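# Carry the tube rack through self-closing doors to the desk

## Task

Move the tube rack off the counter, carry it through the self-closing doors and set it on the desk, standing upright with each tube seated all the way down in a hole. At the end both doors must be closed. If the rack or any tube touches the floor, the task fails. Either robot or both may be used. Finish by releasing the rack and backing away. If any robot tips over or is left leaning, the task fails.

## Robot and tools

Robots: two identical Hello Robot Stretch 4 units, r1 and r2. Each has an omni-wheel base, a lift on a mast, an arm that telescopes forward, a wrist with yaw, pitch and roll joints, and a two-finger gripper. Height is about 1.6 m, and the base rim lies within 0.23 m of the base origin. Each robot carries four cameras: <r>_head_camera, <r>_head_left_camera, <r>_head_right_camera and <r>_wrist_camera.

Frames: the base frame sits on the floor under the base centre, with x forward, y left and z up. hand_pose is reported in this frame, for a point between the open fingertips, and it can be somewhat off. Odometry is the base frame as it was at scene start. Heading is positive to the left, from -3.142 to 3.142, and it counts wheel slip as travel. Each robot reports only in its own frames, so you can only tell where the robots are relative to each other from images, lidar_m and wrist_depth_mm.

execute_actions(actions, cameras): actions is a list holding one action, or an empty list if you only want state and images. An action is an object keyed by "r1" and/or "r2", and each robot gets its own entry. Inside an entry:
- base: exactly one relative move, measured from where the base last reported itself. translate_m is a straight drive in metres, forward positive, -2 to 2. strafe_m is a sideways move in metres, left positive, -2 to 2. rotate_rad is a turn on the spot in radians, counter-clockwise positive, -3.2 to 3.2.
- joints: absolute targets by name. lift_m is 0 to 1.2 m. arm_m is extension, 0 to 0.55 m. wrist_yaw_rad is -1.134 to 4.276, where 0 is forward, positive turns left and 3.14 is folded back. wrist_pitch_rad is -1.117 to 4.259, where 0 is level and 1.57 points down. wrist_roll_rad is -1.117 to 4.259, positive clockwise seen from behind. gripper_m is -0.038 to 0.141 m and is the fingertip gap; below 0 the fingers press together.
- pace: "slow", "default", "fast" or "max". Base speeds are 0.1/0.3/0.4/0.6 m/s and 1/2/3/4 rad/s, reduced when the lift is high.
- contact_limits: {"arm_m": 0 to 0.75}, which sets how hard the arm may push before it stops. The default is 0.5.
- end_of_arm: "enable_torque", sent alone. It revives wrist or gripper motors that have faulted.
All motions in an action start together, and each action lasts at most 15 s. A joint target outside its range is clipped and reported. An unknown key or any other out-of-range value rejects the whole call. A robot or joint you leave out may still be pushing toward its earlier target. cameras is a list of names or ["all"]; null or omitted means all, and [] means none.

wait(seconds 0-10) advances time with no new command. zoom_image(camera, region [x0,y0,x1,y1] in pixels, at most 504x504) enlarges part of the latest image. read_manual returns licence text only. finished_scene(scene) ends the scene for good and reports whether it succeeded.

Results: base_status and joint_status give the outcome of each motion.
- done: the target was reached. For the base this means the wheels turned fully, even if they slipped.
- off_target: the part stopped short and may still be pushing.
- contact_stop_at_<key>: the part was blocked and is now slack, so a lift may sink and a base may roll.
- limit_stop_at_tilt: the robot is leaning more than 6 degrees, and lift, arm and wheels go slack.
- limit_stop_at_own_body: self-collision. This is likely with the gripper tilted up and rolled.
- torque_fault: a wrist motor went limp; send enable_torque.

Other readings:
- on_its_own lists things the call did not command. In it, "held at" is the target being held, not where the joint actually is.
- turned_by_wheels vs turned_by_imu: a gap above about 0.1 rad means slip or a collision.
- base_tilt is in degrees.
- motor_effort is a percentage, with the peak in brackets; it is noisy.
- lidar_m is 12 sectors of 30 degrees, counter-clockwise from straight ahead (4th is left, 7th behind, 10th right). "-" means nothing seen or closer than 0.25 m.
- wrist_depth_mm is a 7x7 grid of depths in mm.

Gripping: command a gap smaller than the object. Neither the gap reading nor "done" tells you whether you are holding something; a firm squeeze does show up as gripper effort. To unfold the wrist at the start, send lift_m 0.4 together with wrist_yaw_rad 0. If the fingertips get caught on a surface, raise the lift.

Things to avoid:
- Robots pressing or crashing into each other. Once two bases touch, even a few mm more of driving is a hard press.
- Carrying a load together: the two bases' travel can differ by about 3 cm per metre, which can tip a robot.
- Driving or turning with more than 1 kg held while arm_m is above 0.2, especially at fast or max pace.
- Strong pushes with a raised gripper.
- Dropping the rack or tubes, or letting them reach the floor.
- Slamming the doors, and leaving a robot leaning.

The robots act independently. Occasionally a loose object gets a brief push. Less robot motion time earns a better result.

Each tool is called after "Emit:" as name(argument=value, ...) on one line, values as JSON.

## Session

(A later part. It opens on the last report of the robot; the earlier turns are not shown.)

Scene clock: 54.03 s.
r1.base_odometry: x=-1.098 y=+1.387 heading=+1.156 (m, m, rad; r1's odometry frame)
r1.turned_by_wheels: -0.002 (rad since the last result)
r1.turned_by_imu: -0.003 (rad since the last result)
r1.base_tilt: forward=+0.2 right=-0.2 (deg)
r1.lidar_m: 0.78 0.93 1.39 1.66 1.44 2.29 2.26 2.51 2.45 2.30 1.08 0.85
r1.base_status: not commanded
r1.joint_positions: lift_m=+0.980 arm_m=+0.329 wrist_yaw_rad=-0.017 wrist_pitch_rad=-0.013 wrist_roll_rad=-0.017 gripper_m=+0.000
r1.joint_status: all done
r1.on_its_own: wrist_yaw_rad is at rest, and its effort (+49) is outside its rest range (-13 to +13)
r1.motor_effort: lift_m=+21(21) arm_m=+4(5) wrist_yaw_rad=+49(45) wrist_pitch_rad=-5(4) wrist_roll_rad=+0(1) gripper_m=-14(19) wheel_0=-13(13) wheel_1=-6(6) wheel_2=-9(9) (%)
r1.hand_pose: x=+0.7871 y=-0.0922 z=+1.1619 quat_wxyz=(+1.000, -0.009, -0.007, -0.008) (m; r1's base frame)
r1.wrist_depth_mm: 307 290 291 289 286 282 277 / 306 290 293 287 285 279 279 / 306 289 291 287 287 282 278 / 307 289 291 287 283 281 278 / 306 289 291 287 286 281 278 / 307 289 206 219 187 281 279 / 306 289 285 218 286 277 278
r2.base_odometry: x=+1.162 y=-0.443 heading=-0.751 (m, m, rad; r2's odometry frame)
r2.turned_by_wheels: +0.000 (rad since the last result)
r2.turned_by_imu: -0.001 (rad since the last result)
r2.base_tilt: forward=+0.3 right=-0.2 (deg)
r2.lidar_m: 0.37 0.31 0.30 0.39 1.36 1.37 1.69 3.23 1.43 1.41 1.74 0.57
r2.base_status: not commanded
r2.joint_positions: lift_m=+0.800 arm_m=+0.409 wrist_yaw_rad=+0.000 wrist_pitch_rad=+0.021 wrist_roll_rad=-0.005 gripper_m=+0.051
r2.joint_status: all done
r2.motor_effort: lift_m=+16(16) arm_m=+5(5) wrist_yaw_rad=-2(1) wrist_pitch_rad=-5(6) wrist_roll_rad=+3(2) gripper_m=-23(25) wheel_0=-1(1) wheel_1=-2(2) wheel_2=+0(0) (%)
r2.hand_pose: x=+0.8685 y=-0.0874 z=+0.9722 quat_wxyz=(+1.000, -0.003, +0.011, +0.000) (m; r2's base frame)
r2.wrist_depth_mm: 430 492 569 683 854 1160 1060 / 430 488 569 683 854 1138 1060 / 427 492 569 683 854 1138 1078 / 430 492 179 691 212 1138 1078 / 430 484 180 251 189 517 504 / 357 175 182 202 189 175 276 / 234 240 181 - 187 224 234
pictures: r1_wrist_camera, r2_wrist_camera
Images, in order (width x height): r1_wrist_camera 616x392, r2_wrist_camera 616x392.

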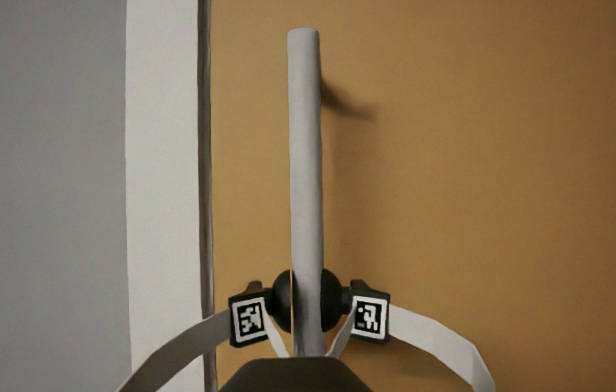

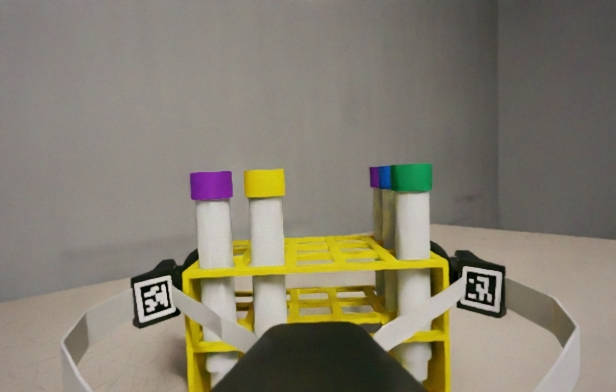

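Pull door along arc: retract arm while strafing right slightly.

Emit:
execute_actions(actions=[{"r2":{"joints":{"lift_m":0.86}},"r1":{"base":{"strafe_m":-0.07},"joints":{"arm_m":0.02},"pace":"slow"}}], cameras=[])

Emit:
execute_actions(actions=[{"r2":{"joints":{"arm_m":0.01}},"r1":{"base":{"translate_m":-0.2},"pace":"slow"}}], cameras=["r1_head_camera"])

Scene clock: 59.67 s.
r1.base_odometry: x=-1.034 y=+1.359 heading=+1.157 (m, m, rad; r1's odometry frame)
r1.turned_by_wheels: +0.000 (rad since the last result)
r1.turned_by_imu: -0.001 (rad since the last result)
r1.base_tilt: forward=+0.2 right=-0.3 (deg)
r1.lidar_m: 0.48 0.90 1.36 1.72 1.46 2.32 2.26 2.47 2.38 2.27 1.02 0.60
r1.base_status: done
r1.joint_positions: lift_m=+0.980 arm_m=+0.021 wrist_yaw_rad=+0.002 wrist_pitch_rad=-0.011 wrist_roll_rad=-0.017 gripper_m=+0.000
r1.joint_status: all done
r1.motor_effort: lift_m=+21(21) arm_m=-6(9) wrist_yaw_rad=-6(80) wrist_pitch_rad=-10(10) wrist_roll_rad=+0(1) gripper_m=-19(19) wheel_0=+2(19) wheel_1=-1(9) wheel_2=+4(14) (%)
r1.hand_pose: x=+0.4806 y=-0.0869 z=+1.1613 quat_wxyz=(+1.000, -0.009, -0.006, +0.001) (m; r1's base frame)
r1.wrist_depth_mm: 634 621 279 298 324 351 379 / 640 621 279 298 322 347 375 / 640 621 279 297 322 349 375 / 634 627 278 298 320 347 375 / 634 621 279 297 322 347 377 / 634 621 190 208 317 347 377 / 634 442 272 223 314 347 373
r2.base_odometry: x=+1.162 y=-0.443 heading=-0.751 (m, m, rad; r2's odometry frame)
r2.turned_by_wheels: +0.000 (rad since the last result)
r2.turned_by_imu: -0.002 (rad since the last result)
r2.base_tilt: forward=+0.3 right=+0.0 (deg)
r2.lidar_m: 0.36 0.30 0.29 0.38 1.36 1.36 1.69 3.20 1.48 1.49 1.74 0.57
r2.base_status: not commanded
r2.joint_positions: lift_m=+0.860 arm_m=+0.409 wrist_yaw_rad=+0.000 wrist_pitch_rad=+0.022 wrist_roll_rad=-0.005 gripper_m=+0.051
r2.joint_status: all done
r2.motor_effort: lift_m=+21(22) arm_m=+5(5) wrist_yaw_rad=+2(0) wrist_pitch_rad=-8(8) wrist_roll_rad=+3(2) gripper_m=-27(24) wheel_0=-1(1) wheel_1=-2(2) wheel_2=+0(0) (%)
r2.hand_pose: x=+0.8684 y=-0.0874 z=+1.0315 quat_wxyz=(+1.000, -0.003, +0.011, +0.000) (m; r2's base frame)
r2.wrist_depth_mm: 427 488 564 676 854 1138 1060 / 427 492 569 683 854 1138 1060 / 430 492 569 691 866 1160 1060 / 430 492 179 699 212 1182 1078 / 430 484 181 245 188 1008 1060 / 430 175 181 202 189 175 424 / 347 359 181 - 186 334 340
pictures: none
No camera images: the call's "cameras" was empty. Leave "cameras" out to get every camera's image.

Scene clock: 62.93 s.
r1.base_odometry: x=-1.114 y=+1.176 heading=+1.157 (m, m, rad; r1's odometry frame)
r1.turned_by_wheels: +0.000 (rad since the last result)
r1.turned_by_imu: -0.001 (rad since the last result)
r1.base_tilt: forward=+0.2 right=-0.3 (deg)
r1.lidar_m: 0.98 1.11 1.68 1.45 1.42 2.11 2.07 2.26 2.34 2.29 1.33 1.05
r1.base_status: done
r1.joint_positions: lift_m=+0.980 arm_m=+0.021 wrist_yaw_rad=+0.000 wrist_pitch_rad=-0.013 wrist_roll_rad=-0.017 gripper_m=+0.000
r1.joint_status: not commanded
r1.motor_effort: lift_m=+21(22) arm_m=-5(6) wrist_yaw_rad=+0(27) wrist_pitch_rad=-6(10) wrist_roll_rad=+0(0) gripper_m=-6(18) wheel_0=-1(7) wheel_1=-1(2) wheel_2=+0(10) (%)
r1.hand_pose: x=+0.4801 y=-0.0875 z=+1.1617 quat_wxyz=(+1.000, -0.009, -0.006, +0.000) (m; r1's base frame)
r1.wrist_depth_mm: 854 831 798 798 788 750 750 / 854 842 809 809 778 768 759 / 854 831 809 809 788 768 750 / 854 809 809 809 778 768 750 / 842 831 798 798 788 768 750 / 854 820 206 202 768 750 750 / 854 831 788 183 788 759 750
r2.base_odometry: x=+1.162 y=-0.443 heading=-0.751 (m, m, rad; r2's odometry frame)
r2.turned_by_wheels: +0.000 (rad since the last result)
r2.turned_by_imu: -0.001 (rad since the last result)
r2.base_tilt: forward=+0.2 right=-0.2 (deg)
r2.lidar_m: 0.36 0.31 0.32 0.40 1.36 1.37 1.70 3.19 1.40 1.77 1.73 0.46
r2.base_status: not commanded
r2.joint_positions: lift_m=+0.860 arm_m=+0.011 wrist_yaw_rad=+0.000 wrist_pitch_rad=+0.023 wrist_roll_rad=-0.005 gripper_m=+0.051
r2.joint_status: all done
r2.motor_effort: lift_m=+21(21) arm_m=-5(6) wrist_yaw_rad=+0(2) wrist_pitch_rad=-10(9) wrist_roll_rad=+3(2) gripper_m=-25(26) wheel_0=-1(2) wheel_1=-2(2) wheel_2=+0(0) (%)
r2.hand_pose: x=+0.4702 y=-0.0875 z=+1.0314 quat_wxyz=(+1.000, -0.003, +0.011, +0.000) (m; r2's base frame)
r2.wrist_depth_mm: 676 768 891 1078 1336 1464 1281 / 668 768 891 1060 1336 1499 1281 / 676 768 904 1078 1336 1499 1281 / 676 768 179 1078 213 1537 1308 / 683 759 181 252 187 768 878 / 539 175 182 202 189 175 715 / 353 362 181 - 186 484 778
pictures: r1_head_camera
Images, in order (width x height): r1_head_camera 420x560.

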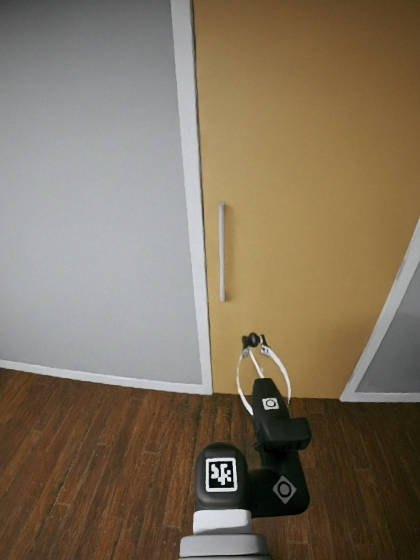

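Emit:
execute_actions(actions=[{"r1":{"base":{"strafe_m":0.06},"joints":{"gripper_m":0.14}},"r2":{"base":{"translate_m":-0.3}}}], cameras=[])

Emit:
execute_actions(actions=[{"r1":{"joints":{"arm_m":0.54}}}], cameras=[])

Emit:
execute_actions(actions=[{"r1":{"joints":{"gripper_m":-0.038}}}], cameras=["r1_wrist_camera"])

Emit:
execute_actions(actions=[{"r1":{"base":{"strafe_m":-0.06},"joints":{"arm_m":0.24},"pace":"slow"}}], cameras=[])

Emit:
execute_actions(actions=[{"r1":{"base":{"strafe_m":-0.14},"joints":{"arm_m":0.03},"pace":"slow"}}], cameras=["r1_head_camera"])

Scene clock: 68.70 s.
r1.base_odometry: x=-1.169 y=+1.200 heading=+1.157 (m, m, rad; r1's odometry frame)
r1.turned_by_wheels: +0.000 (rad since the last result)
r1.turned_by_imu: -0.002 (rad since the last result)
r1.base_tilt: forward=+0.2 right=-0.2 (deg)
r1.lidar_m: 0.98 1.14 1.71 1.43 1.26 2.10 2.06 2.25 2.41 2.36 1.34 1.03
r1.base_status: done
r1.joint_positions: lift_m=+0.980 arm_m=+0.021 wrist_yaw_rad=+0.000 wrist_pitch_rad=-0.013 wrist_roll_rad=-0.017 gripper_m=+0.140
r1.joint_status: all done
r1.motor_effort: lift_m=+22(21) arm_m=-5(5) wrist_yaw_rad=+0(2) wrist_pitch_rad=-5(6) wrist_roll_rad=+0(1) gripper_m=+0(6) wheel_0=+1(11) wheel_1=+1(8) wheel_2=+0(0) (%)
r1.hand_pose: x=+0.4802 y=-0.0875 z=+1.1617 quat_wxyz=(+1.000, -0.009, -0.006, +0.000) (m; r1's base frame)
r1.wrist_depth_mm: 854 842 820 809 788 778 759 / 854 842 820 820 788 778 768 / 854 842 820 809 798 788 759 / 866 831 831 809 788 778 759 / 854 854 831 798 788 768 768 / 866 202 820 820 778 768 750 / 866 831 820 147 788 768 750
r2.base_odometry: x=+0.943 y=-0.238 heading=-0.750 (m, m, rad; r2's odometry frame)
r2.turned_by_wheels: +0.000 (rad since the last result)
r2.turned_by_imu: +0.000 (rad since the last result)
r2.base_tilt: forward=+0.2 right=-0.1 (deg)
r2.lidar_m: 0.42 0.53 0.54 1.29 1.15 1.18 1.41 2.79 1.27 1.25 1.94 0.96
r2.base_status: done
r2.joint_positions: lift_m=+0.860 arm_m=+0.011 wrist_yaw_rad=+0.000 wrist_pitch_rad=+0.023 wrist_roll_rad=-0.005 gripper_m=+0.051
r2.joint_status: not commanded
r2.motor_effort: lift_m=+22(22) arm_m=-5(5) wrist_yaw_rad=+0(1) wrist_pitch_rad=-9(9) wrist_roll_rad=+3(4) gripper_m=-24(22) wheel_0=+2(8) wheel_1=+1(6) wheel_2=+0(9) (%)
r2.hand_pose: x=+0.4702 y=-0.0875 z=+1.0314 quat_wxyz=(+1.000, -0.003, +0.011, +0.000) (m; r2's base frame)
r2.wrist_depth_mm: 866 960 1138 1366 1708 1661 1397 / 854 991 1138 1366 1708 1661 1430 / 854 991 1138 1366 1756 1661 1430 / 854 976 180 1366 215 1708 1464 / 842 917 181 246 189 960 1464 / 539 175 182 202 189 175 1430 / 366 410 181 - 186 976 1464
pictures: none
No camera images: the call's "cameras" was empty. Leave "cameras" out to get every camera's image.

Scene clock: 71.30 s.
r1.base_odometry: x=-1.169 y=+1.200 heading=+1.157 (m, m, rad; r1's odometry frame)
r1.turned_by_wheels: +0.000 (rad since the last result)
r1.turned_by_imu: -0.001 (rad since the last result)
r1.base_tilt: forward=+0.2 right=-0.3 (deg)
r1.lidar_m: 0.99 1.13 1.73 1.41 1.26 2.12 2.08 2.27 2.41 2.36 1.33 1.07
r1.base_status: not commanded
r1.joint_positions: lift_m=+0.980 arm_m=+0.539 wrist_yaw_rad=+0.000 wrist_pitch_rad=-0.013 wrist_roll_rad=-0.017 gripper_m=+0.140
r1.joint_status: all done
r1.motor_effort: lift_m=+21(21) arm_m=+5(9) wrist_yaw_rad=-1(1) wrist_pitch_rad=-4(6) wrist_roll_rad=+0(1) gripper_m=+2(1) wheel_0=+1(1) wheel_1=+1(1) wheel_2=+0(0) (%)
r1.hand_pose: x=+0.9985 y=-0.0874 z=+1.1619 quat_wxyz=(+1.000, -0.009, -0.007, +0.000) (m; r1's base frame)
r1.wrist_depth_mm: 301 281 287 282 277 272 268 / 301 282 287 282 276 272 268 / 301 281 286 282 277 271 267 / 301 281 286 282 276 271 266 / 301 281 287 282 277 271 267 / 300 202 277 279 276 270 266 / 301 278 276 147 276 267 267
r2.base_odometry: x=+0.943 y=-0.238 heading=-0.750 (m, m, rad; r2's odometry frame)
r2.turned_by_wheels: +0.000 (rad since the last result)
r2.turned_by_imu: -0.001 (rad since the last result)
r2.base_tilt: forward=+0.1 right=+0.0 (deg)
r2.lidar_m: 0.42 0.53 0.54 1.28 1.15 1.17 1.43 2.80 1.27 1.24 1.94 0.97
r2.base_status: not commanded
r2.joint_positions: lift_m=+0.860 arm_m=+0.011 wrist_yaw_rad=+0.000 wrist_pitch_rad=+0.023 wrist_roll_rad=-0.005 gripper_m=+0.051
r2.joint_status: not commanded
r2.motor_effort: lift_m=+21(21) arm_m=-5(5) wrist_yaw_rad=+1(0) wrist_pitch_rad=-9(9) wrist_roll_rad=+3(4) gripper_m=-26(27) wheel_0=+2(2) wheel_1=+1(1) wheel_2=+0(0) (%)
r2.hand_pose: x=+0.4702 y=-0.0875 z=+1.0314 quat_wxyz=(+1.000, -0.003, +0.011, +0.000) (m; r2's base frame)
r2.wrist_depth_mm: 854 976 1138 1366 1708 1661 1430 / 854 976 1138 1366 1708 1661 1430 / 854 976 1138 1366 1708 1708 1430 / 854 976 179 1397 214 1708 1464 / 842 931 181 245 188 960 1464 / 539 174 181 202 190 175 1430 / 364 413 181 - 186 991 1464
pictures: none
No camera images: the call's "cameras" was empty. Leave "cameras" out to get every camera's image.

Scene clock: 73.93 s.
r1.base_odometry: x=-1.169 y=+1.200 heading=+1.155 (m, m, rad; r1's odometry frame)
r1.turned_by_wheels: -0.002 (rad since the last result)
r1.turned_by_imu: -0.003 (rad since the last result)
r1.base_tilt: forward=+0.2 right=-0.2 (deg)
r1.lidar_m: 0.98 1.15 1.71 1.42 1.27 2.12 2.06 2.27 2.41 2.38 1.31 1.05
r1.base_status: not commanded
r1.joint_positions: lift_m=+0.980 arm_m=+0.539 wrist_yaw_rad=-0.008 wrist_pitch_rad=-0.013 wrist_roll_rad=-0.017 gripper_m=-0.037
r1.joint_status: all done
r1.on_its_own: wrist_yaw_rad is at rest, and its effort (+21) is outside its rest range (-13 to +13)
r1.motor_effort: lift_m=+21(21) arm_m=+4(5) wrist_yaw_rad=+21(23) wrist_pitch_rad=-5(4) wrist_roll_rad=+0(1) gripper_m=-24(22) wheel_0=-9(9) wheel_1=-5(5) wheel_2=-7(6) (%)
r1.hand_pose: x=+0.9980 y=-0.0898 z=+1.1619 quat_wxyz=(+1.000, -0.009, -0.007, -0.004) (m; r1's base frame)
r1.wrist_depth_mm: 300 279 273 270 266 264 259 / 298 279 273 268 267 262 260 / 297 278 274 267 265 262 259 / 297 278 273 267 266 262 259 / 298 278 272 267 266 263 257 / 298 278 183 200 179 260 259 / 296 154 272 200 265 206 258
r2.base_odometry: x=+0.943 y=-0.238 heading=-0.750 (m, m, rad; r2's odometry frame)
r2.turned_by_wheels: +0.000 (rad since the last result)
r2.turned_by_imu: -0.001 (rad since the last result)
r2.base_tilt: forward=+0.2 right=-0.4 (deg)
r2.lidar_m: 0.41 0.54 0.54 1.30 1.16 1.17 1.43 2.77 1.28 1.25 1.93 0.97
r2.base_status: not commanded
r2.joint_positions: lift_m=+0.860 arm_m=+0.011 wrist_yaw_rad=+0.000 wrist_pitch_rad=+0.023 wrist_roll_rad=-0.005 gripper_m=+0.051
r2.joint_status: not commanded
r2.motor_effort: lift_m=+21(21) arm_m=-5(5) wrist_yaw_rad=-1(0) wrist_pitch_rad=-10(9) wrist_roll_rad=+4(2) gripper_m=-23(23) wheel_0=+2(2) wheel_1=+1(1) wheel_2=+0(0) (%)
r2.hand_pose: x=+0.4702 y=-0.0875 z=+1.0314 quat_wxyz=(+1.000, -0.003, +0.011, +0.000) (m; r2's base frame)
r2.wrist_depth_mm: 854 976 1118 1366 1708 1661 1430 / 854 976 1118 1366 1708 1661 1430 / 854 991 1138 1366 1756 1708 1464 / 854 991 179 1397 213 1708 1464 / 842 931 180 245 187 960 1464 / 539 174 181 202 189 176 1397 / 364 410 180 - 186 991 1430
pictures: r1_wrist_camera
Images, in order (width x height): r1_wrist_camera 616x392.

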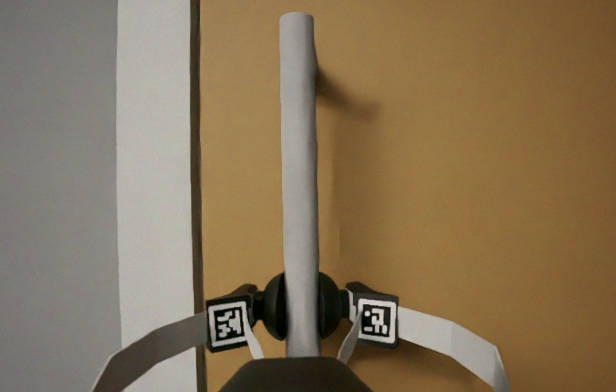

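Scene clock: 78.20 s.
r1.base_odometry: x=-1.114 y=+1.176 heading=+1.155 (m, m, rad; r1's odometry frame)
r1.turned_by_wheels: +0.000 (rad since the last result)
r1.turned_by_imu: -0.001 (rad since the last result)
r1.base_tilt: forward=+0.2 right=-0.3 (deg)
r1.lidar_m: 0.66 1.11 1.71 1.48 1.31 2.12 2.08 2.27 2.36 2.31 1.32 0.81
r1.base_status: done
r1.joint_positions: lift_m=+0.980 arm_m=+0.241 wrist_yaw_rad=-0.001 wrist_pitch_rad=-0.013 wrist_roll_rad=-0.017 gripper_m=-0.037
r1.joint_status: all done
r1.motor_effort: lift_m=+21(22) arm_m=-6(3) wrist_yaw_rad=+0(82) wrist_pitch_rad=-6(6) wrist_roll_rad=-1(1) gripper_m=-26(29) wheel_0=+0(30) wheel_1=-1(13) wheel_2=+0(20) (%)
r1.hand_pose: x=+0.7004 y=-0.0877 z=+1.1616 quat_wxyz=(+1.000, -0.009, -0.006, +0.000) (m; r1's base frame)
r1.wrist_depth_mm: 615 603 251 271 291 320 345 / 609 597 252 270 290 319 347 / 609 591 252 270 291 319 343 / 615 591 251 268 291 319 343 / 609 597 250 262 289 319 343 / 615 597 188 195 181 317 342 / 609 150 242 193 286 304 343
r2.base_odometry: x=+0.943 y=-0.238 heading=-0.750 (m, m, rad; r2's odometry frame)
r2.turned_by_wheels: +0.000 (rad since the last result)
r2.turned_by_imu: -0.002 (rad since the last result)
r2.base_tilt: forward=+0.2 right=-0.2 (deg)
r2.lidar_m: 0.40 0.53 0.54 1.29 1.15 1.17 1.44 2.78 1.31 1.30 1.92 0.97
r2.base_status: not commanded
r2.joint_positions: lift_m=+0.860 arm_m=+0.011 wrist_yaw_rad=+0.000 wrist_pitch_rad=+0.023 wrist_roll_rad=-0.005 gripper_m=+0.051
r2.joint_status: not commanded
r2.motor_effort: lift_m=+21(21) arm_m=-5(5) wrist_yaw_rad=+1(1) wrist_pitch_rad=-8(9) wrist_roll_rad=+3(3) gripper_m=-26(21) wheel_0=+2(2) wheel_1=+1(1) wheel_2=+0(0) (%)
r2.hand_pose: x=+0.4702 y=-0.0875 z=+1.0314 quat_wxyz=(+1.000, -0.003, +0.011, +0.000) (m; r2's base frame)
r2.wrist_depth_mm: 854 976 1138 1366 1708 1661 1397 / 866 976 1138 1366 1708 1661 1464 / 854 991 1138 1366 1708 1708 1430 / 866 976 179 1366 214 1708 1430 / 842 917 181 245 187 960 1499 / 539 175 182 202 189 175 1397 / 366 410 180 - 186 976 1464
pictures: none
No camera images: the call's "cameras" was empty. Leave "cameras" out to get every camera's image.

Scene clock: 81.77 s.
r1.base_odometry: x=-0.986 y=+1.120 heading=+1.155 (m, m, rad; r1's odometry frame)
r1.turned_by_wheels: +0.000 (rad since the last result)
r1.turned_by_imu: +0.002 (rad since the last result)
r1.base_tilt: forward=+0.2 right=-0.3 (deg)
r1.lidar_m: 0.43 1.11 1.71 1.66 1.42 2.13 2.08 2.29 2.22 2.15 1.30 0.59
r1.base_status: done
r1.joint_positions: lift_m=+0.980 arm_m=+0.031 wrist_yaw_rad=+0.003 wrist_pitch_rad=-0.013 wrist_roll_rad=-0.017 gripper_m=-0.037
r1.joint_status: all done
r1.motor_effort: lift_m=+21(21) arm_m=-6(16) wrist_yaw_rad=-8(89) wrist_pitch_rad=-4(8) wrist_roll_rad=+0(0) gripper_m=-23(24) wheel_0=+1(27) wheel_1=-2(13) wheel_2=+1(14) (%)
r1.hand_pose: x=+0.4906 y=-0.0866 z=+1.1618 quat_wxyz=(+1.000, -0.009, -0.007, +0.001) (m; r1's base frame)
r1.wrist_depth_mm: 831 198 217 268 327 418 564 / 820 198 223 267 325 415 549 / 820 197 227 267 322 413 539 / 820 197 227 266 322 410 544 / 820 196 227 264 319 410 539 / 820 195 183 178 309 404 544 / 831 152 214 173 301 407 549
r2.base_odometry: x=+0.943 y=-0.238 heading=-0.750 (m, m, rad; r2's odometry frame)
r2.turned_by_wheels: +0.000 (rad since the last result)
r2.turned_by_imu: -0.001 (rad since the last result)
r2.base_tilt: forward=+0.3 right=+0.0 (deg)
r2.lidar_m: 0.40 0.54 0.54 1.29 1.16 1.17 1.44 2.80 1.43 1.43 1.92 0.98
r2.base_status: not commanded
r2.joint_positions: lift_m=+0.860 arm_m=+0.011 wrist_yaw_rad=+0.000 wrist_pitch_rad=+0.023 wrist_roll_rad=-0.005 gripper_m=+0.051
r2.joint_status: not commanded
r2.motor_effort: lift_m=+21(21) arm_m=-5(5) wrist_yaw_rad=+1(0) wrist_pitch_rad=-9(9) wrist_roll_rad=+2(3) gripper_m=-24(23) wheel_0=+2(2) wheel_1=+1(1) wheel_2=+0(0) (%)
r2.hand_pose: x=+0.4702 y=-0.0875 z=+1.0314 quat_wxyz=(+1.000, -0.003, +0.011, +0.000) (m; r2's base frame)
r2.wrist_depth_mm: 854 976 1138 1366 1661 1661 1430 / 866 976 1138 1366 1708 1661 1430 / 854 976 1138 1366 1708 1708 1430 / 854 976 179 1366 214 1708 1464 / 842 931 180 245 188 960 1464 / 539 175 181 202 189 176 1397 / 364 413 180 - 186 976 1464
pictures: r1_head_camera
Images, in order (width x height): r1_head_camera 420x560.

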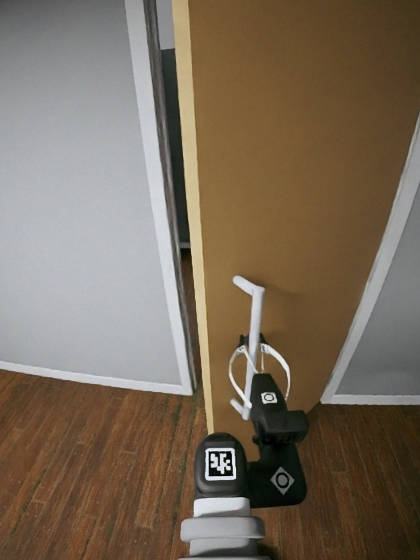

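Emit:
execute_actions(actions=[{"r1":{"base":{"translate_m":-0.07},"pace":"slow"}}], cameras=[])

Emit:
execute_actions(actions=[{"r1":{"base":{"strafe_m":-0.09},"pace":"slow"}}], cameras=[])

Emit:
execute_actions(actions=[{"r1":{"base":{"translate_m":-0.07},"pace":"slow"}}], cameras=[])

Emit:
execute_actions(actions=[{"r1":{"base":{"strafe_m":-0.12},"pace":"slow"}}], cameras=[])

Emit:
execute_actions(actions=[{"r1":{"base":{"translate_m":-0.05},"pace":"slow"}}], cameras=[])

Emit:
execute_actions(actions=[{"r1":{"base":{"strafe_m":-0.15},"pace":"slow"}}], cameras=["r1_head_camera","r2_head_right_camera"])

Scene clock: 87.10 s.
r1.base_odometry: x=-1.014 y=+1.056 heading=+1.154 (m, m, rad; r1's odometry frame)
r1.turned_by_wheels: -0.001 (rad since the last result)
r1.turned_by_imu: -0.196 (rad since the last result)
r1.base_tilt: forward=+0.2 right=-0.3 (deg)
r1.lidar_m: 0.42 1.08 1.41 1.84 1.39 1.51 2.07 2.12 2.37 2.20 1.64 0.65
r1.base_status: done
r1.joint_positions: lift_m=+0.980 arm_m=+0.031 wrist_yaw_rad=-0.003 wrist_pitch_rad=-0.012 wrist_roll_rad=-0.018 gripper_m=-0.037
r1.joint_status: not commanded
r1.motor_effort: lift_m=+20(21) arm_m=-6(6) wrist_yaw_rad=+7(41) wrist_pitch_rad=-9(10) wrist_roll_rad=+2(2) gripper_m=-26(29) wheel_0=-10(21) wheel_1=-2(20) wheel_2=+5(8) (%)
r1.hand_pose: x=+0.4901 y=-0.0882 z=+1.1616 quat_wxyz=(+1.000, -0.009, -0.006, -0.001) (m; r1's base frame)
r1.wrist_depth_mm: 768 173 207 189 424 854 904 / 768 172 216 251 424 820 891 / 759 173 216 251 421 809 917 / 759 173 214 183 415 798 878 / 759 173 213 181 413 798 878 / 750 172 194 182 182 768 904 / 768 160 199 176 384 732 878
r2.base_odometry: x=+0.943 y=-0.238 heading=-0.750 (m, m, rad; r2's odometry frame)
r2.turned_by_wheels: +0.000 (rad since the last result)
r2.turned_by_imu: -0.002 (rad since the last result)
r2.base_tilt: forward=+0.3 right=-0.1 (deg)
r2.lidar_m: 0.42 0.54 0.53 1.29 1.15 1.16 1.46 2.80 1.37 1.37 1.94 0.98
r2.base_status: not commanded
r2.joint_positions: lift_m=+0.860 arm_m=+0.011 wrist_yaw_rad=+0.000 wrist_pitch_rad=+0.023 wrist_roll_rad=-0.005 gripper_m=+0.051
r2.joint_status: not commanded
r2.motor_effort: lift_m=+21(21) arm_m=-5(5) wrist_yaw_rad=+2(0) wrist_pitch_rad=-9(9) wrist_roll_rad=+3(3) gripper_m=-24(22) wheel_0=+2(2) wheel_1=+1(1) wheel_2=+0(0) (%)
r2.hand_pose: x=+0.4702 y=-0.0875 z=+1.0314 quat_wxyz=(+1.000, -0.003, +0.011, +0.000) (m; r2's base frame)
r2.wrist_depth_mm: 854 976 1138 1366 1708 1661 1397 / 866 976 1138 1366 1708 1661 1430 / 854 991 1138 1397 1708 1708 1430 / 866 991 179 1366 213 1708 1464 / 842 931 181 245 187 960 1464 / 539 175 181 202 189 176 1397 / 364 410 181 - 186 991 1430
pictures: none
No camera images: the call's "cameras" was empty. Leave "cameras" out to get every camera's image.

Scene clock: 89.17 s.
r1.base_odometry: x=-0.932 y=+1.020 heading=+1.155 (m, m, rad; r1's odometry frame)
r1.turned_by_wheels: +0.001 (rad since the last result)
r1.turned_by_imu: +0.000 (rad since the last result)
r1.base_tilt: forward=+0.2 right=-0.3 (deg)
r1.lidar_m: 0.36 1.11 1.44 1.92 1.43 2.19 2.05 2.11 2.26 2.12 1.65 0.72
r1.base_status: done
r1.joint_positions: lift_m=+0.980 arm_m=+0.031 wrist_yaw_rad=+0.004 wrist_pitch_rad=-0.013 wrist_roll_rad=-0.017 gripper_m=-0.037
r1.joint_status: not commanded
r1.motor_effort: lift_m=+20(20) arm_m=-3(6) wrist_yaw_rad=-12(37) wrist_pitch_rad=-4(9) wrist_roll_rad=-1(2) gripper_m=-21(28) wheel_0=+5(14) wheel_1=+2(7) wheel_2=+1(7) (%)
r1.hand_pose: x=+0.4902 y=-0.0864 z=+1.1619 quat_wxyz=(+1.000, -0.008, -0.007, +0.002) (m; r1's base frame)
r1.wrist_depth_mm: 131 157 187 283 462 866 891 / 131 157 195 282 462 866 891 / 129 157 194 281 455 842 878 / 129 157 193 278 449 854 878 / 128 156 193 276 445 866 878 / 129 155 178 181 377 842 878 / 129 142 179 136 379 842 866
r2.base_odometry: x=+0.943 y=-0.238 heading=-0.750 (m, m, rad; r2's odometry frame)
r2.turned_by_wheels: +0.000 (rad since the last result)
r2.turned_by_imu: -0.001 (rad since the last result)
r2.base_tilt: forward=+0.2 right=-0.2 (deg)
r2.lidar_m: 0.42 0.53 0.54 1.28 1.15 1.16 1.42 2.79 1.42 1.47 1.93 0.97
r2.base_status: not commanded
r2.joint_positions: lift_m=+0.860 arm_m=+0.011 wrist_yaw_rad=+0.000 wrist_pitch_rad=+0.023 wrist_roll_rad=-0.005 gripper_m=+0.051
r2.joint_status: not commanded
r2.motor_effort: lift_m=+21(21) arm_m=-5(5) wrist_yaw_rad=-1(1) wrist_pitch_rad=-9(8) wrist_roll_rad=+3(3) gripper_m=-24(23) wheel_0=+2(2) wheel_1=+1(1) wheel_2=+0(0) (%)
r2.hand_pose: x=+0.4702 y=-0.0875 z=+1.0314 quat_wxyz=(+1.000, -0.003, +0.011, +0.000) (m; r2's base frame)
r2.wrist_depth_mm: 854 976 1138 1336 1708 1708 1430 / 866 976 1138 1366 1708 1661 1430 / 854 976 1138 1397 1708 1661 1430 / 854 991 178 1366 213 1708 1430 / 831 917 180 245 188 960 1464 / 539 174 182 202 190 175 1397 / 366 413 180 - 186 991 1464
pictures: none
No camera images: the call's "cameras" was empty. Leave "cameras" out to get every camera's image.

Scene clock: 91.73 s.
r1.base_odometry: x=-0.960 y=+0.956 heading=+1.155 (m, m, rad; r1's odometry frame)
r1.turned_by_wheels: +0.000 (rad since the last result)
r1.turned_by_imu: -0.158 (rad since the last result)
r1.base_tilt: forward=+0.3 right=-0.2 (deg)
r1.lidar_m: 0.39 1.11 1.31 1.90 1.38 1.40 2.02 2.04 2.39 2.16 2.11 1.24
r1.base_status: done
r1.joint_positions: lift_m=+0.980 arm_m=+0.031 wrist_yaw_rad=+0.005 wrist_pitch_rad=-0.012 wrist_roll_rad=-0.017 gripper_m=-0.037
r1.joint_status: not commanded
r1.on_its_own: wrist_yaw_rad is at rest, and its effort (-16) is outside its rest range (-13 to +13)
r1.motor_effort: lift_m=+20(20) arm_m=-4(4) wrist_yaw_rad=-16(38) wrist_pitch_rad=-7(9) wrist_roll_rad=-1(1) gripper_m=-28(28) wheel_0=-5(16) wheel_1=-2(12) wheel_2=+8(12) (%)
r1.hand_pose: x=+0.4905 y=-0.0861 z=+1.1617 quat_wxyz=(+1.000, -0.008, -0.006, +0.002) (m; r1's base frame)
r1.wrist_depth_mm: 139 172 191 404 960 1060 1138 / 139 171 242 402 946 1060 1138 / 139 171 242 399 946 1042 1098 / 140 171 239 392 946 1025 1098 / 139 170 238 392 960 1042 1098 / 138 168 185 182 707 1042 1098 / 138 146 209 176 699 1025 1098
r2.base_odometry: x=+0.943 y=-0.238 heading=-0.750 (m, m, rad; r2's odometry frame)
r2.turned_by_wheels: +0.000 (rad since the last result)
r2.turned_by_imu: -0.001 (rad since the last result)
r2.base_tilt: forward=+0.2 right=+0.0 (deg)
r2.lidar_m: 0.41 0.53 0.54 1.29 1.16 1.17 1.45 2.81 1.36 1.40 1.93 0.99
r2.base_status: not commanded
r2.joint_positions: lift_m=+0.860 arm_m=+0.011 wrist_yaw_rad=+0.000 wrist_pitch_rad=+0.023 wrist_roll_rad=-0.005 gripper_m=+0.051
r2.joint_status: not commanded
r2.motor_effort: lift_m=+22(21) arm_m=-5(5) wrist_yaw_rad=+0(1) wrist_pitch_rad=-9(9) wrist_roll_rad=+4(3) gripper_m=-26(22) wheel_0=+2(2) wheel_1=+1(1) wheel_2=+0(0) (%)
r2.hand_pose: x=+0.4702 y=-0.0875 z=+1.0314 quat_wxyz=(+1.000, -0.003, +0.011, +0.000) (m; r2's base frame)
r2.wrist_depth_mm: 854 976 1138 1366 1708 1661 1430 / 854 991 1138 1366 1708 1661 1430 / 854 976 1118 1366 1708 1708 1464 / 854 976 179 1366 213 1661 1464 / 831 931 181 245 188 960 1464 / 535 175 181 202 190 175 1397 / 364 413 180 - 186 976 1464
pictures: none
No camera images: the call's "cameras" was empty. Leave "cameras" out to get every camera's image.

Scene clock: 94.10 s.
r1.base_odometry: x=-0.850 y=+0.908 heading=+1.156 (m, m, rad; r1's odometry frame)
r1.turned_by_wheels: +0.001 (rad since the last result)
r1.turned_by_imu: +0.000 (rad since the last result)
r1.base_tilt: forward=+0.2 right=-0.3 (deg)
r1.lidar_m: 0.34 1.19 1.36 2.00 1.48 1.49 2.00 2.01 2.37 2.07 2.07 1.30
r1.base_status: done
r1.joint_positions: lift_m=+0.980 arm_m=+0.031 wrist_yaw_rad=+0.003 wrist_pitch_rad=-0.013 wrist_roll_rad=-0.017 gripper_m=-0.037
r1.joint_status: not commanded
r1.motor_effort: lift_m=+20(20) arm_m=-4(4) wrist_yaw_rad=-11(25) wrist_pitch_rad=-5(7) wrist_roll_rad=-1(1) gripper_m=-19(22) wheel_0=+5(8) wheel_1=+0(8) wheel_2=+2(6) (%)
r1.hand_pose: x=+0.4904 y=-0.0864 z=+1.1619 quat_wxyz=(+1.000, -0.008, -0.007, +0.002) (m; r1's base frame)
r1.wrist_depth_mm: 122 162 206 569 1008 1078 1160 / 122 163 235 559 1008 1042 1138 / 120 162 233 549 991 1060 1160 / 120 162 232 535 991 1060 1138 / 119 160 230 525 1008 1060 1118 / 120 158 181 181 991 1060 1138 / 119 139 196 151 960 1042 1098
r2.base_odometry: x=+0.943 y=-0.238 heading=-0.750 (m, m, rad; r2's odometry frame)
r2.turned_by_wheels: +0.000 (rad since the last result)
r2.turned_by_imu: -0.001 (rad since the last result)
r2.base_tilt: forward=+0.2 right=-0.1 (deg)
r2.lidar_m: 0.41 0.52 0.55 1.29 1.15 1.18 1.45 2.81 1.45 1.54 1.92 0.99
r2.base_status: not commanded
r2.joint_positions: lift_m=+0.860 arm_m=+0.011 wrist_yaw_rad=+0.000 wrist_pitch_rad=+0.023 wrist_roll_rad=-0.005 gripper_m=+0.051
r2.joint_status: not commanded
r2.motor_effort: lift_m=+21(21) arm_m=-4(5) wrist_yaw_rad=+0(0) wrist_pitch_rad=-10(9) wrist_roll_rad=+3(3) gripper_m=-23(22) wheel_0=+2(2) wheel_1=+1(1) wheel_2=+0(0) (%)
r2.hand_pose: x=+0.4702 y=-0.0875 z=+1.0314 quat_wxyz=(+1.000, -0.003, +0.011, +0.000) (m; r2's base frame)
r2.wrist_depth_mm: 866 960 1138 1366 1661 1661 1430 / 854 976 1138 1366 1708 1708 1430 / 866 976 1138 1366 1708 1708 1464 / 854 976 179 1397 214 1708 1464 / 831 931 181 245 187 960 1464 / 539 175 181 202 190 175 1430 / 364 410 181 - 186 991 1464
pictures: none
No camera images: the call's "cameras" was empty. Leave "cameras" out to get every camera's image.

Scene clock: 95.80 s.
r1.base_odometry: x=-0.870 y=+0.862 heading=+1.157 (m, m, rad; r1's odometry frame)
r1.turned_by_wheels: +0.001 (rad since the last result)
r1.turned_by_imu: -0.089 (rad since the last result)
r1.base_tilt: forward=+0.8 right=+0.0 (deg)
r1.lidar_m: 0.36 1.20 1.30 1.98 1.47 1.42 1.97 1.97 2.24 2.09 2.09 1.38
r1.base_status: done
r1.joint_positions: lift_m=+0.980 arm_m=+0.031 wrist_yaw_rad=+0.015 wrist_pitch_rad=-0.017 wrist_roll_rad=-0.017 gripper_m=-0.037
r1.joint_status: not commanded
r1.on_its_own: wrist_yaw_rad is at rest, and its effort (-44) is outside its rest range (-13 to +13)
r1.motor_effort: lift_m=+20(20) arm_m=-6(6) wrist_yaw_rad=-44(45) wrist_pitch_rad=+7(8) wrist_roll_rad=-1(1) gripper_m=-30(27) wheel_0=-2(6) wheel_1=-1(3) wheel_2=+15(17) (%)
r1.hand_pose: x=+0.4917 y=-0.0831 z=+1.1631 quat_wxyz=(+1.000, -0.008, -0.009, +0.007) (m; r1's base frame)
r1.wrist_depth_mm: 119 165 182 976 1098 1205 1308 / 119 164 258 976 1078 1205 1281 / 118 164 285 976 1078 1160 1281 / 118 163 281 931 1060 1182 1281 / 118 162 278 891 1078 1160 1229 / 117 160 182 182 1042 1182 1281 / 117 138 224 178 1042 1160 1308
r2.base_odometry: x=+0.943 y=-0.238 heading=-0.750 (m, m, rad; r2's odometry frame)
r2.turned_by_wheels: +0.000 (rad since the last result)
r2.turned_by_imu: -0.001 (rad since the last result)
r2.base_tilt: forward=+0.2 right=-0.2 (deg)
r2.lidar_m: 0.41 0.54 0.54 1.29 1.14 1.18 1.44 2.78 1.42 1.50 1.94 0.98
r2.base_status: not commanded
r2.joint_positions: lift_m=+0.860 arm_m=+0.011 wrist_yaw_rad=+0.000 wrist_pitch_rad=+0.023 wrist_roll_rad=-0.005 gripper_m=+0.051
r2.joint_status: not commanded
r2.motor_effort: lift_m=+21(21) arm_m=-4(5) wrist_yaw_rad=+0(2) wrist_pitch_rad=-9(9) wrist_roll_rad=+3(2) gripper_m=-19(23) wheel_0=+2(2) wheel_1=+1(1) wheel_2=+0(0) (%)
r2.hand_pose: x=+0.4702 y=-0.0875 z=+1.0314 quat_wxyz=(+1.000, -0.003, +0.011, +0.000) (m; r2's base frame)
r2.wrist_depth_mm: 854 976 1118 1366 1708 1708 1430 / 854 976 1138 1366 1708 1661 1430 / 854 976 1138 1366 1708 1708 1464 / 854 991 179 1366 213 1708 1430 / 842 931 181 245 187 960 1499 / 535 175 181 202 189 175 1397 / 366 413 181 - 186 976 1430
pictures: none
No camera images: the call's "cameras" was empty. Leave "cameras" out to get every camera's image.

Scene clock: 100.53 s.
torque_fault: r1.wrist_yaw_rad switched itself off since the last result.
r1.base_odometry: x=-0.733 y=+0.802 heading=+1.157 (m, m, rad; r1's odometry frame)
r1.turned_by_wheels: +0.000 (rad since the last result)
r1.turned_by_imu: -0.247 (rad since the last result)
r1.base_tilt: forward=+0.3 right=-0.3 (deg)
r1.lidar_m: 0.99 0.38 1.22 1.59 1.82 1.50 2.10 1.97 2.05 2.13 2.00 1.70
r1.base_status: done
r1.joint_positions: lift_m=+0.980 arm_m=+0.031 wrist_yaw_rad=+0.923 wrist_pitch_rad=-0.013 wrist_roll_rad=-0.017 gripper_m=-0.037
r1.joint_status: not commanded
r1.on_its_own: wrist_yaw_rad is off since a torque_fault, until you send "end_of_arm": "enable_torque" (your +0.000 is given up)
r1.motor_effort: lift_m=+20(20) arm_m=-4(9) wrist_yaw_rad=-1(100) wrist_pitch_rad=-4(10) wrist_roll_rad=-1(4) gripper_m=-22(37) wheel_0=+2(11) wheel_1=-3(13) wheel_2=+3(27) (%)
r1.hand_pose: x=+0.4453 y=+0.1774 z=+1.1620 quat_wxyz=(+0.895, -0.005, -0.010, +0.445) (m; r1's base frame)
r1.wrist_depth_mm: 1255 193 215 281 362 508 759 / 1281 193 229 281 357 508 741 / 1308 193 228 277 355 496 741 / 1255 193 227 277 351 488 741 / 1255 191 228 273 351 484 750 / 1255 190 182 181 325 484 750 / 1281 163 213 174 320 484 759
r2.base_odometry: x=+0.943 y=-0.238 heading=-0.750 (m, m, rad; r2's odometry frame)
r2.turned_by_wheels: +0.000 (rad since the last result)
r2.turned_by_imu: -0.002 (rad since the last result)
r2.base_tilt: forward=+0.3 right=-0.2 (deg)
r2.lidar_m: 0.40 0.55 0.55 1.30 1.16 1.16 1.45 2.79 1.49 1.64 1.93 0.98
r2.base_status: not commanded
r2.joint_positions: lift_m=+0.860 arm_m=+0.011 wrist_yaw_rad=+0.000 wrist_pitch_rad=+0.023 wrist_roll_rad=-0.005 gripper_m=+0.051
r2.joint_status: not commanded
r2.motor_effort: lift_m=+21(22) arm_m=-5(5) wrist_yaw_rad=+0(1) wrist_pitch_rad=-10(9) wrist_roll_rad=+3(3) gripper_m=-24(26) wheel_0=+2(2) wheel_1=+1(1) wheel_2=+0(0) (%)
r2.hand_pose: x=+0.4702 y=-0.0875 z=+1.0314 quat_wxyz=(+1.000, -0.003, +0.011, +0.000) (m; r2's base frame)
r2.wrist_depth_mm: 854 976 1138 1366 1708 1661 1430 / 854 976 1138 1366 1708 1661 1430 / 854 976 1138 1366 1708 1708 1430 / 854 991 179 1366 214 1708 1430 / 842 931 180 245 188 976 1499 / 539 175 181 202 189 175 1430 / 366 410 180 - 186 976 1464
pictures: r1_head_camera, r2_head_right_camera
Images, in order (width x height): r1_head_camera 420x560, r2_head_right_camera 420x672.

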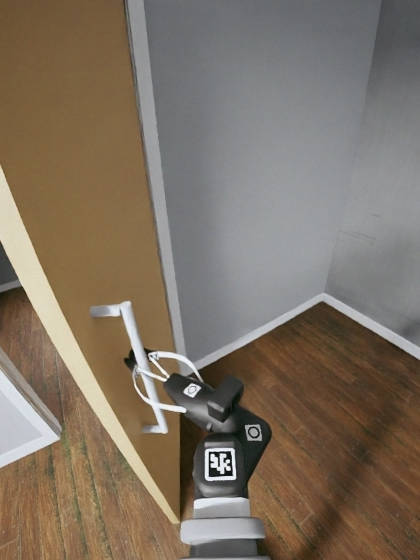

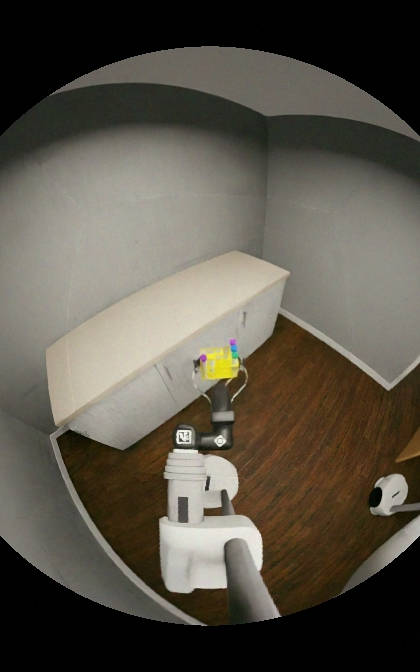

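Emit:
execute_actions(actions=[{"r2":{"base":{"rotate_rad":-0.8}},"r1":{"base":{"strafe_m":-0.15},"pace":"slow"}}], cameras=["r2_head_camera","r2_head_right_camera"])

Scene clock: 104.37 s.
r1.base_odometry: x=-0.596 y=+0.742 heading=+1.158 (m, m, rad; r1's odometry frame)
r1.turned_by_wheels: +0.001 (rad since the last result)
r1.turned_by_imu: -0.043 (rad since the last result)
r1.base_tilt: forward=+0.3 right=-0.3 (deg)
r1.lidar_m: 1.28 0.37 1.33 1.60 1.53 1.51 2.06 1.91 1.98 2.02 1.89 1.89
r1.base_status: done
r1.joint_positions: lift_m=+0.980 arm_m=+0.032 wrist_yaw_rad=+0.867 wrist_pitch_rad=-0.012 wrist_roll_rad=-0.018 gripper_m=-0.037
r1.joint_status: not commanded
r1.on_its_own: wrist_yaw_rad is off since a torque_fault, until you send "end_of_arm": "enable_torque" (your +0.000 is given up)
r1.motor_effort: lift_m=+20(20) arm_m=-9(9) wrist_yaw_rad=+0(1) wrist_pitch_rad=-8(13) wrist_roll_rad=+2(2) gripper_m=-25(33) wheel_0=+4(10) wheel_1=-8(15) wheel_2=+15(17) (%)
r1.hand_pose: x=+0.4558 y=+0.1633 z=+1.1615 quat_wxyz=(+0.908, -0.006, -0.009, +0.420) (m; r1's base frame)
r1.wrist_depth_mm: 161 168 202 186 554 904 842 / 161 168 220 265 549 904 866 / 164 168 219 264 539 891 854 / 163 168 219 264 535 904 854 / 691 167 217 260 521 891 866 / 162 165 191 181 399 891 878 / 162 148 197 176 469 866 866
r2.base_odometry: x=+0.943 y=-0.238 heading=-1.550 (m, m, rad; r2's odometry frame)
r2.turned_by_wheels: -0.800 (rad since the last result)
r2.turned_by_imu: -0.819 (rad since the last result)
r2.base_tilt: forward=+0.1 right=-0.2 (deg)
r2.lidar_m: 0.41 0.75 0.55 0.53 0.58 1.21 1.17 1.21 1.75 1.68 1.58 1.99
r2.base_status: done
r2.joint_positions: lift_m=+0.860 arm_m=+0.011 wrist_yaw_rad=+0.000 wrist_pitch_rad=+0.023 wrist_roll_rad=-0.005 gripper_m=+0.051
r2.joint_status: not commanded
r2.motor_effort: lift_m=+21(21) arm_m=-5(5) wrist_yaw_rad=+2(1) wrist_pitch_rad=-9(10) wrist_roll_rad=+4(3) gripper_m=-22(23) wheel_0=+0(7) wheel_1=+0(5) wheel_2=+1(6) (%)
r2.hand_pose: x=+0.4702 y=-0.0875 z=+1.0314 quat_wxyz=(+1.000, -0.003, +0.011, +0.000) (m; r2's base frame)
r2.wrist_depth_mm: 1618 1756 1708 1661 1618 1618 - / 1618 1708 1708 1661 1618 1618 - / 1618 1756 1708 1661 1661 1661 - / 1618 1756 178 1708 211 1661 - / 976 1160 180 252 187 1661 - / 798 174 180 202 189 175 - / 768 1118 181 - 187 1708 1863
pictures: r2_head_camera, r2_head_right_camera
Images, in order (width x height): r2_head_camera 420x560, r2_head_right_camera 420x672.

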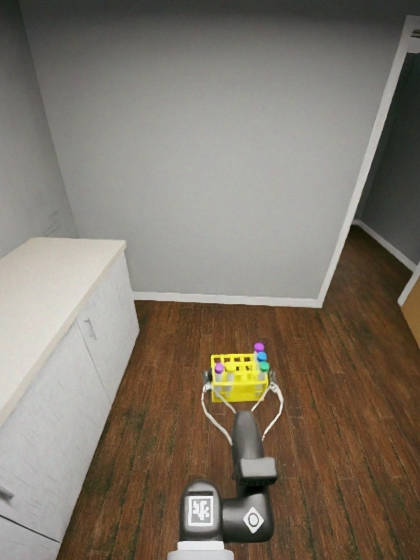

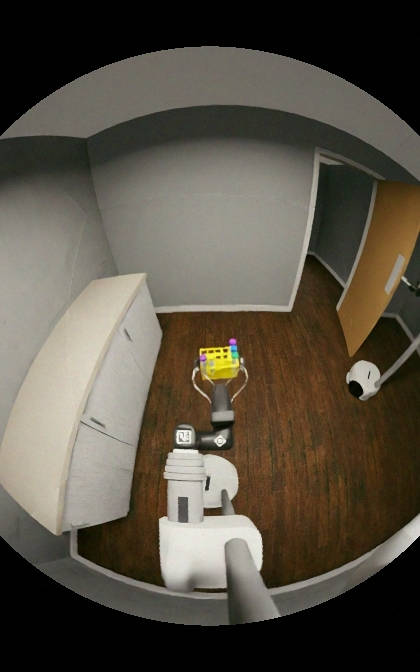

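Emit:
execute_actions(actions=[{"r2":{"base":{"translate_m":1.2}}}], cameras=[])

Emit:
execute_actions(actions=[{"r2":{"base":{"strafe_m":-1.05}}}], cameras=["r2_head_camera","r2_head_right_camera"])

Scene clock: 110.93 s.
r1.base_odometry: x=-0.596 y=+0.742 heading=+1.158 (m, m, rad; r1's odometry frame)
r1.turned_by_wheels: +0.000 (rad since the last result)
r1.turned_by_imu: -0.002 (rad since the last result)
r1.base_tilt: forward=+0.3 right=-0.2 (deg)
r1.lidar_m: 1.30 0.35 1.33 1.59 1.54 2.23 2.05 1.90 1.97 2.02 1.86 1.86
r1.base_status: not commanded
r1.joint_positions: lift_m=+0.980 arm_m=+0.032 wrist_yaw_rad=+0.867 wrist_pitch_rad=-0.012 wrist_roll_rad=-0.018 gripper_m=-0.037
r1.joint_status: not commanded
r1.on_its_own: wrist_yaw_rad is off since a torque_fault, until you send "end_of_arm": "enable_torque" (your +0.000 is given up)
r1.motor_effort: lift_m=+20(20) arm_m=-9(9) wrist_yaw_rad=+0(1) wrist_pitch_rad=-9(9) wrist_roll_rad=+2(2) gripper_m=-26(30) wheel_0=+4(4) wheel_1=-8(8) wheel_2=+15(14) (%)
r1.hand_pose: x=+0.4558 y=+0.1633 z=+1.1615 quat_wxyz=(+0.908, -0.006, -0.009, +0.420) (m; r1's base frame)
r1.wrist_depth_mm: 162 168 202 187 549 891 854 / 162 168 220 265 544 891 854 / 164 168 219 263 535 891 866 / 164 167 219 262 535 891 854 / 683 167 216 259 521 891 854 / 163 165 191 182 181 891 854 / 163 148 196 177 462 866 854
r2.base_odometry: x=+0.967 y=-1.438 heading=-1.550 (m, m, rad; r2's odometry frame)
r2.turned_by_wheels: +0.000 (rad since the last result)
r2.turned_by_imu: -0.010 (rad since the last result)
r2.base_tilt: forward=+0.2 right=-0.2 (deg)
r2.lidar_m: 0.42 0.79 0.45 0.46 0.50 0.74 2.37 2.49 1.53 1.57 1.02 0.47
r2.base_status: done
r2.joint_positions: lift_m=+0.860 arm_m=+0.011 wrist_yaw_rad=+0.000 wrist_pitch_rad=+0.023 wrist_roll_rad=-0.005 gripper_m=+0.051
r2.joint_status: not commanded
r2.motor_effort: lift_m=+21(21) arm_m=-5(4) wrist_yaw_rad=+0(1) wrist_pitch_rad=-10(9) wrist_roll_rad=+3(3) gripper_m=-26(26) wheel_0=-1(6) wheel_1=+1(6) wheel_2=+1(8) (%)
r2.hand_pose: x=+0.4702 y=-0.0874 z=+1.0314 quat_wxyz=(+1.000, -0.003, +0.011, +0.000) (m; r2's base frame)
r2.wrist_depth_mm: 525 517 512 504 500 492 484 / 530 525 517 512 504 496 492 / 539 530 521 512 508 500 496 / 544 535 179 517 215 504 504 / 549 539 180 525 187 508 504 / 554 174 182 202 189 175 508 / 559 549 181 - 187 521 512
pictures: none
No camera images: the call's "cameras" was empty. Leave "cameras" out to get every camera's image.

Scene clock: 115.77 s.
r1.base_odometry: x=-0.596 y=+0.742 heading=+1.158 (m, m, rad; r1's odometry frame)
r1.turned_by_wheels: +0.000 (rad since the last result)
r1.turned_by_imu: -0.002 (rad since the last result)
r1.base_tilt: forward=+0.2 right=-0.3 (deg)
r1.lidar_m: 1.27 0.36 0.71 0.60 2.16 2.24 2.05 1.92 1.98 2.03 1.87 1.88
r1.base_status: not commanded
r1.joint_positions: lift_m=+0.980 arm_m=+0.032 wrist_yaw_rad=+0.867 wrist_pitch_rad=-0.012 wrist_roll_rad=-0.018 gripper_m=-0.037
r1.joint_status: not commanded
r1.on_its_own: wrist_yaw_rad is off since a torque_fault, until you send "end_of_arm": "enable_torque" (your +0.000 is given up)
r1.motor_effort: lift_m=+20(20) arm_m=-9(9) wrist_yaw_rad=-1(1) wrist_pitch_rad=-8(9) wrist_roll_rad=+2(3) gripper_m=-29(28) wheel_0=+4(4) wheel_1=-8(8) wheel_2=+16(15) (%)
r1.hand_pose: x=+0.4558 y=+0.1633 z=+1.1615 quat_wxyz=(+0.908, -0.006, -0.009, +0.420) (m; r1's base frame)
r1.wrist_depth_mm: 162 168 202 187 554 891 854 / 162 168 219 265 544 904 866 / 163 167 219 264 539 904 866 / 163 167 218 263 530 891 878 / 500 167 216 260 530 878 866 / 162 166 190 182 181 891 866 / 163 148 196 177 469 878 854
r2.base_odometry: x=-0.082 y=-1.460 heading=-1.550 (m, m, rad; r2's odometry frame)
r2.turned_by_wheels: +0.000 (rad since the last result)
r2.turned_by_imu: -0.006 (rad since the last result)
r2.base_tilt: forward=+0.1 right=-0.1 (deg)
r2.lidar_m: 0.41 0.73 1.06 1.51 1.63 2.49 2.41 0.63 0.60 0.66 0.78 0.46
r2.base_status: done
r2.joint_positions: lift_m=+0.860 arm_m=+0.011 wrist_yaw_rad=+0.000 wrist_pitch_rad=+0.023 wrist_roll_rad=-0.005 gripper_m=+0.051
r2.joint_status: not commanded
r2.motor_effort: lift_m=+20(21) arm_m=-5(5) wrist_yaw_rad=+1(1) wrist_pitch_rad=-9(9) wrist_roll_rad=+4(3) gripper_m=-26(24) wheel_0=-1(5) wheel_1=+2(8) wheel_2=+1(0) (%)
r2.hand_pose: x=+0.4702 y=-0.0874 z=+1.0315 quat_wxyz=(+1.000, -0.003, +0.011, +0.000) (m; r2's base frame)
r2.wrist_depth_mm: 473 466 462 445 - - - / 477 473 466 462 - - - / 484 477 469 466 - - - / 488 480 179 459 211 - - / 492 484 181 252 189 - - / 496 175 182 202 189 175 - / 500 492 181 - 187 - -
pictures: r2_head_camera, r2_head_right_camera
Images, in order (width x height): r2_head_camera 420x560, r2_head_right_camera 420x672.

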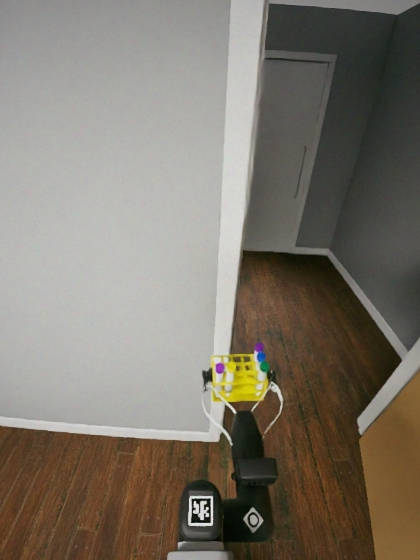

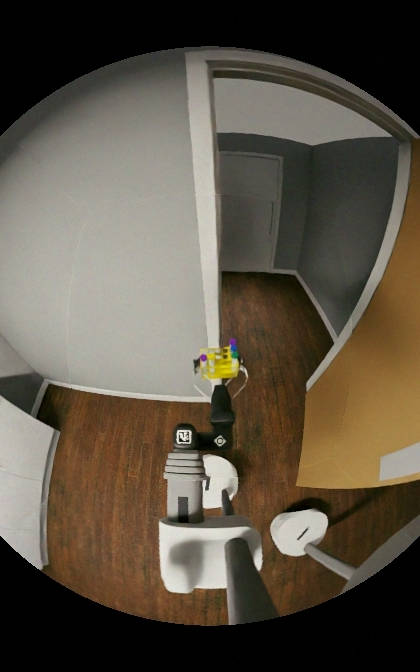

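Emit:
execute_actions(actions=[{"r2":{"base":{"strafe_m":-0.35}}}], cameras=[])

Emit:
execute_actions(actions=[{"r2":{"base":{"translate_m":1.4}}}], cameras=["r2_head_camera","r2_head_right_camera"])

Scene clock: 119.73 s.
r1.base_odometry: x=-0.596 y=+0.742 heading=+1.158 (m, m, rad; r1's odometry frame)
r1.turned_by_wheels: +0.000 (rad since the last result)
r1.turned_by_imu: -0.001 (rad since the last result)
r1.base_tilt: forward=+0.3 right=-0.3 (deg)
r1.lidar_m: 1.27 0.35 0.36 0.40 2.17 2.23 2.07 1.91 1.95 2.02 1.88 1.89
r1.base_status: not commanded
r1.joint_positions: lift_m=+0.980 arm_m=+0.032 wrist_yaw_rad=+0.867 wrist_pitch_rad=-0.012 wrist_roll_rad=-0.018 gripper_m=-0.037
r1.joint_status: not commanded
r1.on_its_own: wrist_yaw_rad is off since a torque_fault, until you send "end_of_arm": "enable_torque" (your +0.000 is given up)
r1.motor_effort: lift_m=+20(20) arm_m=-9(9) wrist_yaw_rad=-3(1) wrist_pitch_rad=-9(9) wrist_roll_rad=+2(2) gripper_m=-26(29) wheel_0=+4(4) wheel_1=-8(8) wheel_2=+15(15) (%)
r1.hand_pose: x=+0.4558 y=+0.1633 z=+1.1615 quat_wxyz=(+0.908, -0.006, -0.009, +0.420) (m; r1's base frame)
r1.wrist_depth_mm: 162 167 202 186 554 917 866 / 162 168 220 265 549 891 854 / 163 168 220 264 539 878 866 / 163 167 219 262 535 891 854 / 298 167 217 260 521 904 854 / 162 166 190 181 402 904 842 / 163 148 197 177 477 878 866
r2.base_odometry: x=-0.432 y=-1.467 heading=-1.550 (m, m, rad; r2's odometry frame)
r2.turned_by_wheels: +0.000 (rad since the last result)
r2.turned_by_imu: -0.003 (rad since the last result)
r2.base_tilt: forward=+0.4 right=-0.2 (deg)
r2.lidar_m: 0.40 0.72 1.02 1.88 1.98 2.52 0.47 0.39 0.32 0.32 0.38 0.45
r2.base_status: done
r2.joint_positions: lift_m=+0.860 arm_m=+0.011 wrist_yaw_rad=+0.000 wrist_pitch_rad=+0.023 wrist_roll_rad=-0.005 gripper_m=+0.051
r2.joint_status: not commanded
r2.motor_effort: lift_m=+20(20) arm_m=-5(5) wrist_yaw_rad=+0(0) wrist_pitch_rad=-9(8) wrist_roll_rad=+3(4) gripper_m=-25(25) wheel_0=+0(8) wheel_1=+0(10) wheel_2=+0(0) (%)
r2.hand_pose: x=+0.4702 y=-0.0874 z=+1.0315 quat_wxyz=(+1.000, -0.003, +0.011, +0.000) (m; r2's base frame)
r2.wrist_depth_mm: 473 1808 - - - - 1708 / 466 1808 - - - - 1661 / 469 1808 - - - - 1661 / 466 1808 179 - 235 - 1708 / 462 1661 181 251 189 - 1708 / 466 175 182 202 189 175 1537 / 469 1756 181 - 187 - 1661
pictures: none
No camera images: the call's "cameras" was empty. Leave "cameras" out to get every camera's image.

Scene clock: 125.87 s.
r1.base_odometry: x=-0.596 y=+0.742 heading=+1.158 (m, m, rad; r1's odometry frame)
r1.turned_by_wheels: +0.000 (rad since the last result)
r1.turned_by_imu: -0.002 (rad since the last result)
r1.base_tilt: forward=+0.2 right=-0.3 (deg)
r1.lidar_m: 1.30 0.36 1.33 1.60 2.17 2.25 2.06 1.93 1.97 2.01 1.87 1.85
r1.base_status: not commanded
r1.joint_positions: lift_m=+0.980 arm_m=+0.032 wrist_yaw_rad=+0.867 wrist_pitch_rad=-0.012 wrist_roll_rad=-0.018 gripper_m=-0.037
r1.joint_status: not commanded
r1.on_its_own: wrist_yaw_rad is off since a torque_fault, until you send "end_of_arm": "enable_torque" (your +0.000 is given up)
r1.motor_effort: lift_m=+20(20) arm_m=-9(9) wrist_yaw_rad=-1(1) wrist_pitch_rad=-9(9) wrist_roll_rad=+3(2) gripper_m=-31(29) wheel_0=+4(4) wheel_1=-8(8) wheel_2=+15(15) (%)
r1.hand_pose: x=+0.4558 y=+0.1633 z=+1.1615 quat_wxyz=(+0.908, -0.006, -0.009, +0.420) (m; r1's base frame)
r1.wrist_depth_mm: 161 168 202 187 549 904 866 / 161 168 220 264 544 891 866 / 163 168 219 263 539 891 866 / 163 167 218 262 525 891 854 / 683 167 216 260 525 891 854 / 161 165 191 181 402 891 854 / 163 149 196 176 469 866 854
r2.base_odometry: x=-0.404 y=-2.867 heading=-1.550 (m, m, rad; r2's odometry frame)
r2.turned_by_wheels: +0.000 (rad since the last result)
r2.turned_by_imu: -0.011 (rad since the last result)
r2.base_tilt: forward=+0.3 right=-0.3 (deg)
r2.lidar_m: 0.43 1.14 0.85 0.81 0.80 0.59 1.42 0.86 0.85 1.23 1.30 0.46
r2.base_status: done
r2.joint_positions: lift_m=+0.860 arm_m=+0.011 wrist_yaw_rad=+0.000 wrist_pitch_rad=+0.023 wrist_roll_rad=-0.005 gripper_m=+0.051
r2.joint_status: not commanded
r2.motor_effort: lift_m=+20(20) arm_m=-5(5) wrist_yaw_rad=+0(1) wrist_pitch_rad=-9(9) wrist_roll_rad=+3(3) gripper_m=-23(25) wheel_0=-1(4) wheel_1=-1(5) wheel_2=+0(9) (%)
r2.hand_pose: x=+0.4702 y=-0.0874 z=+1.0315 quat_wxyz=(+1.000, -0.003, +0.011, +0.000) (m; r2's base frame)
r2.wrist_depth_mm: 1229 1397 1366 1366 1336 1336 1308 / 1229 1397 1397 1366 1336 1336 1336 / 1205 1430 1397 1397 1366 1366 1336 / 1182 1430 179 1397 213 1366 1336 / 1182 1430 181 252 187 1366 1366 / 1182 175 182 202 189 175 1366 / 1118 1464 181 - 187 1397 1366
pictures: r2_head_camera, r2_head_right_camera
Images, in order (width x height): r2_head_camera 420x560, r2_head_right_camera 420x672.

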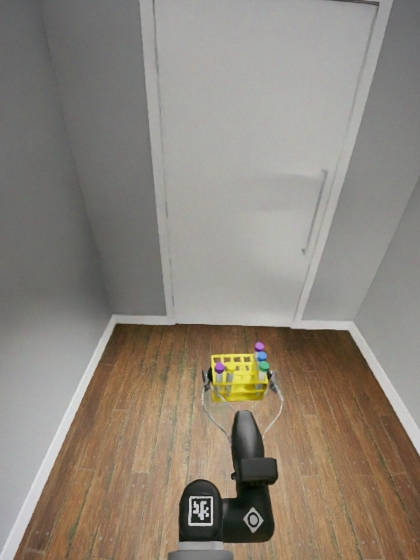

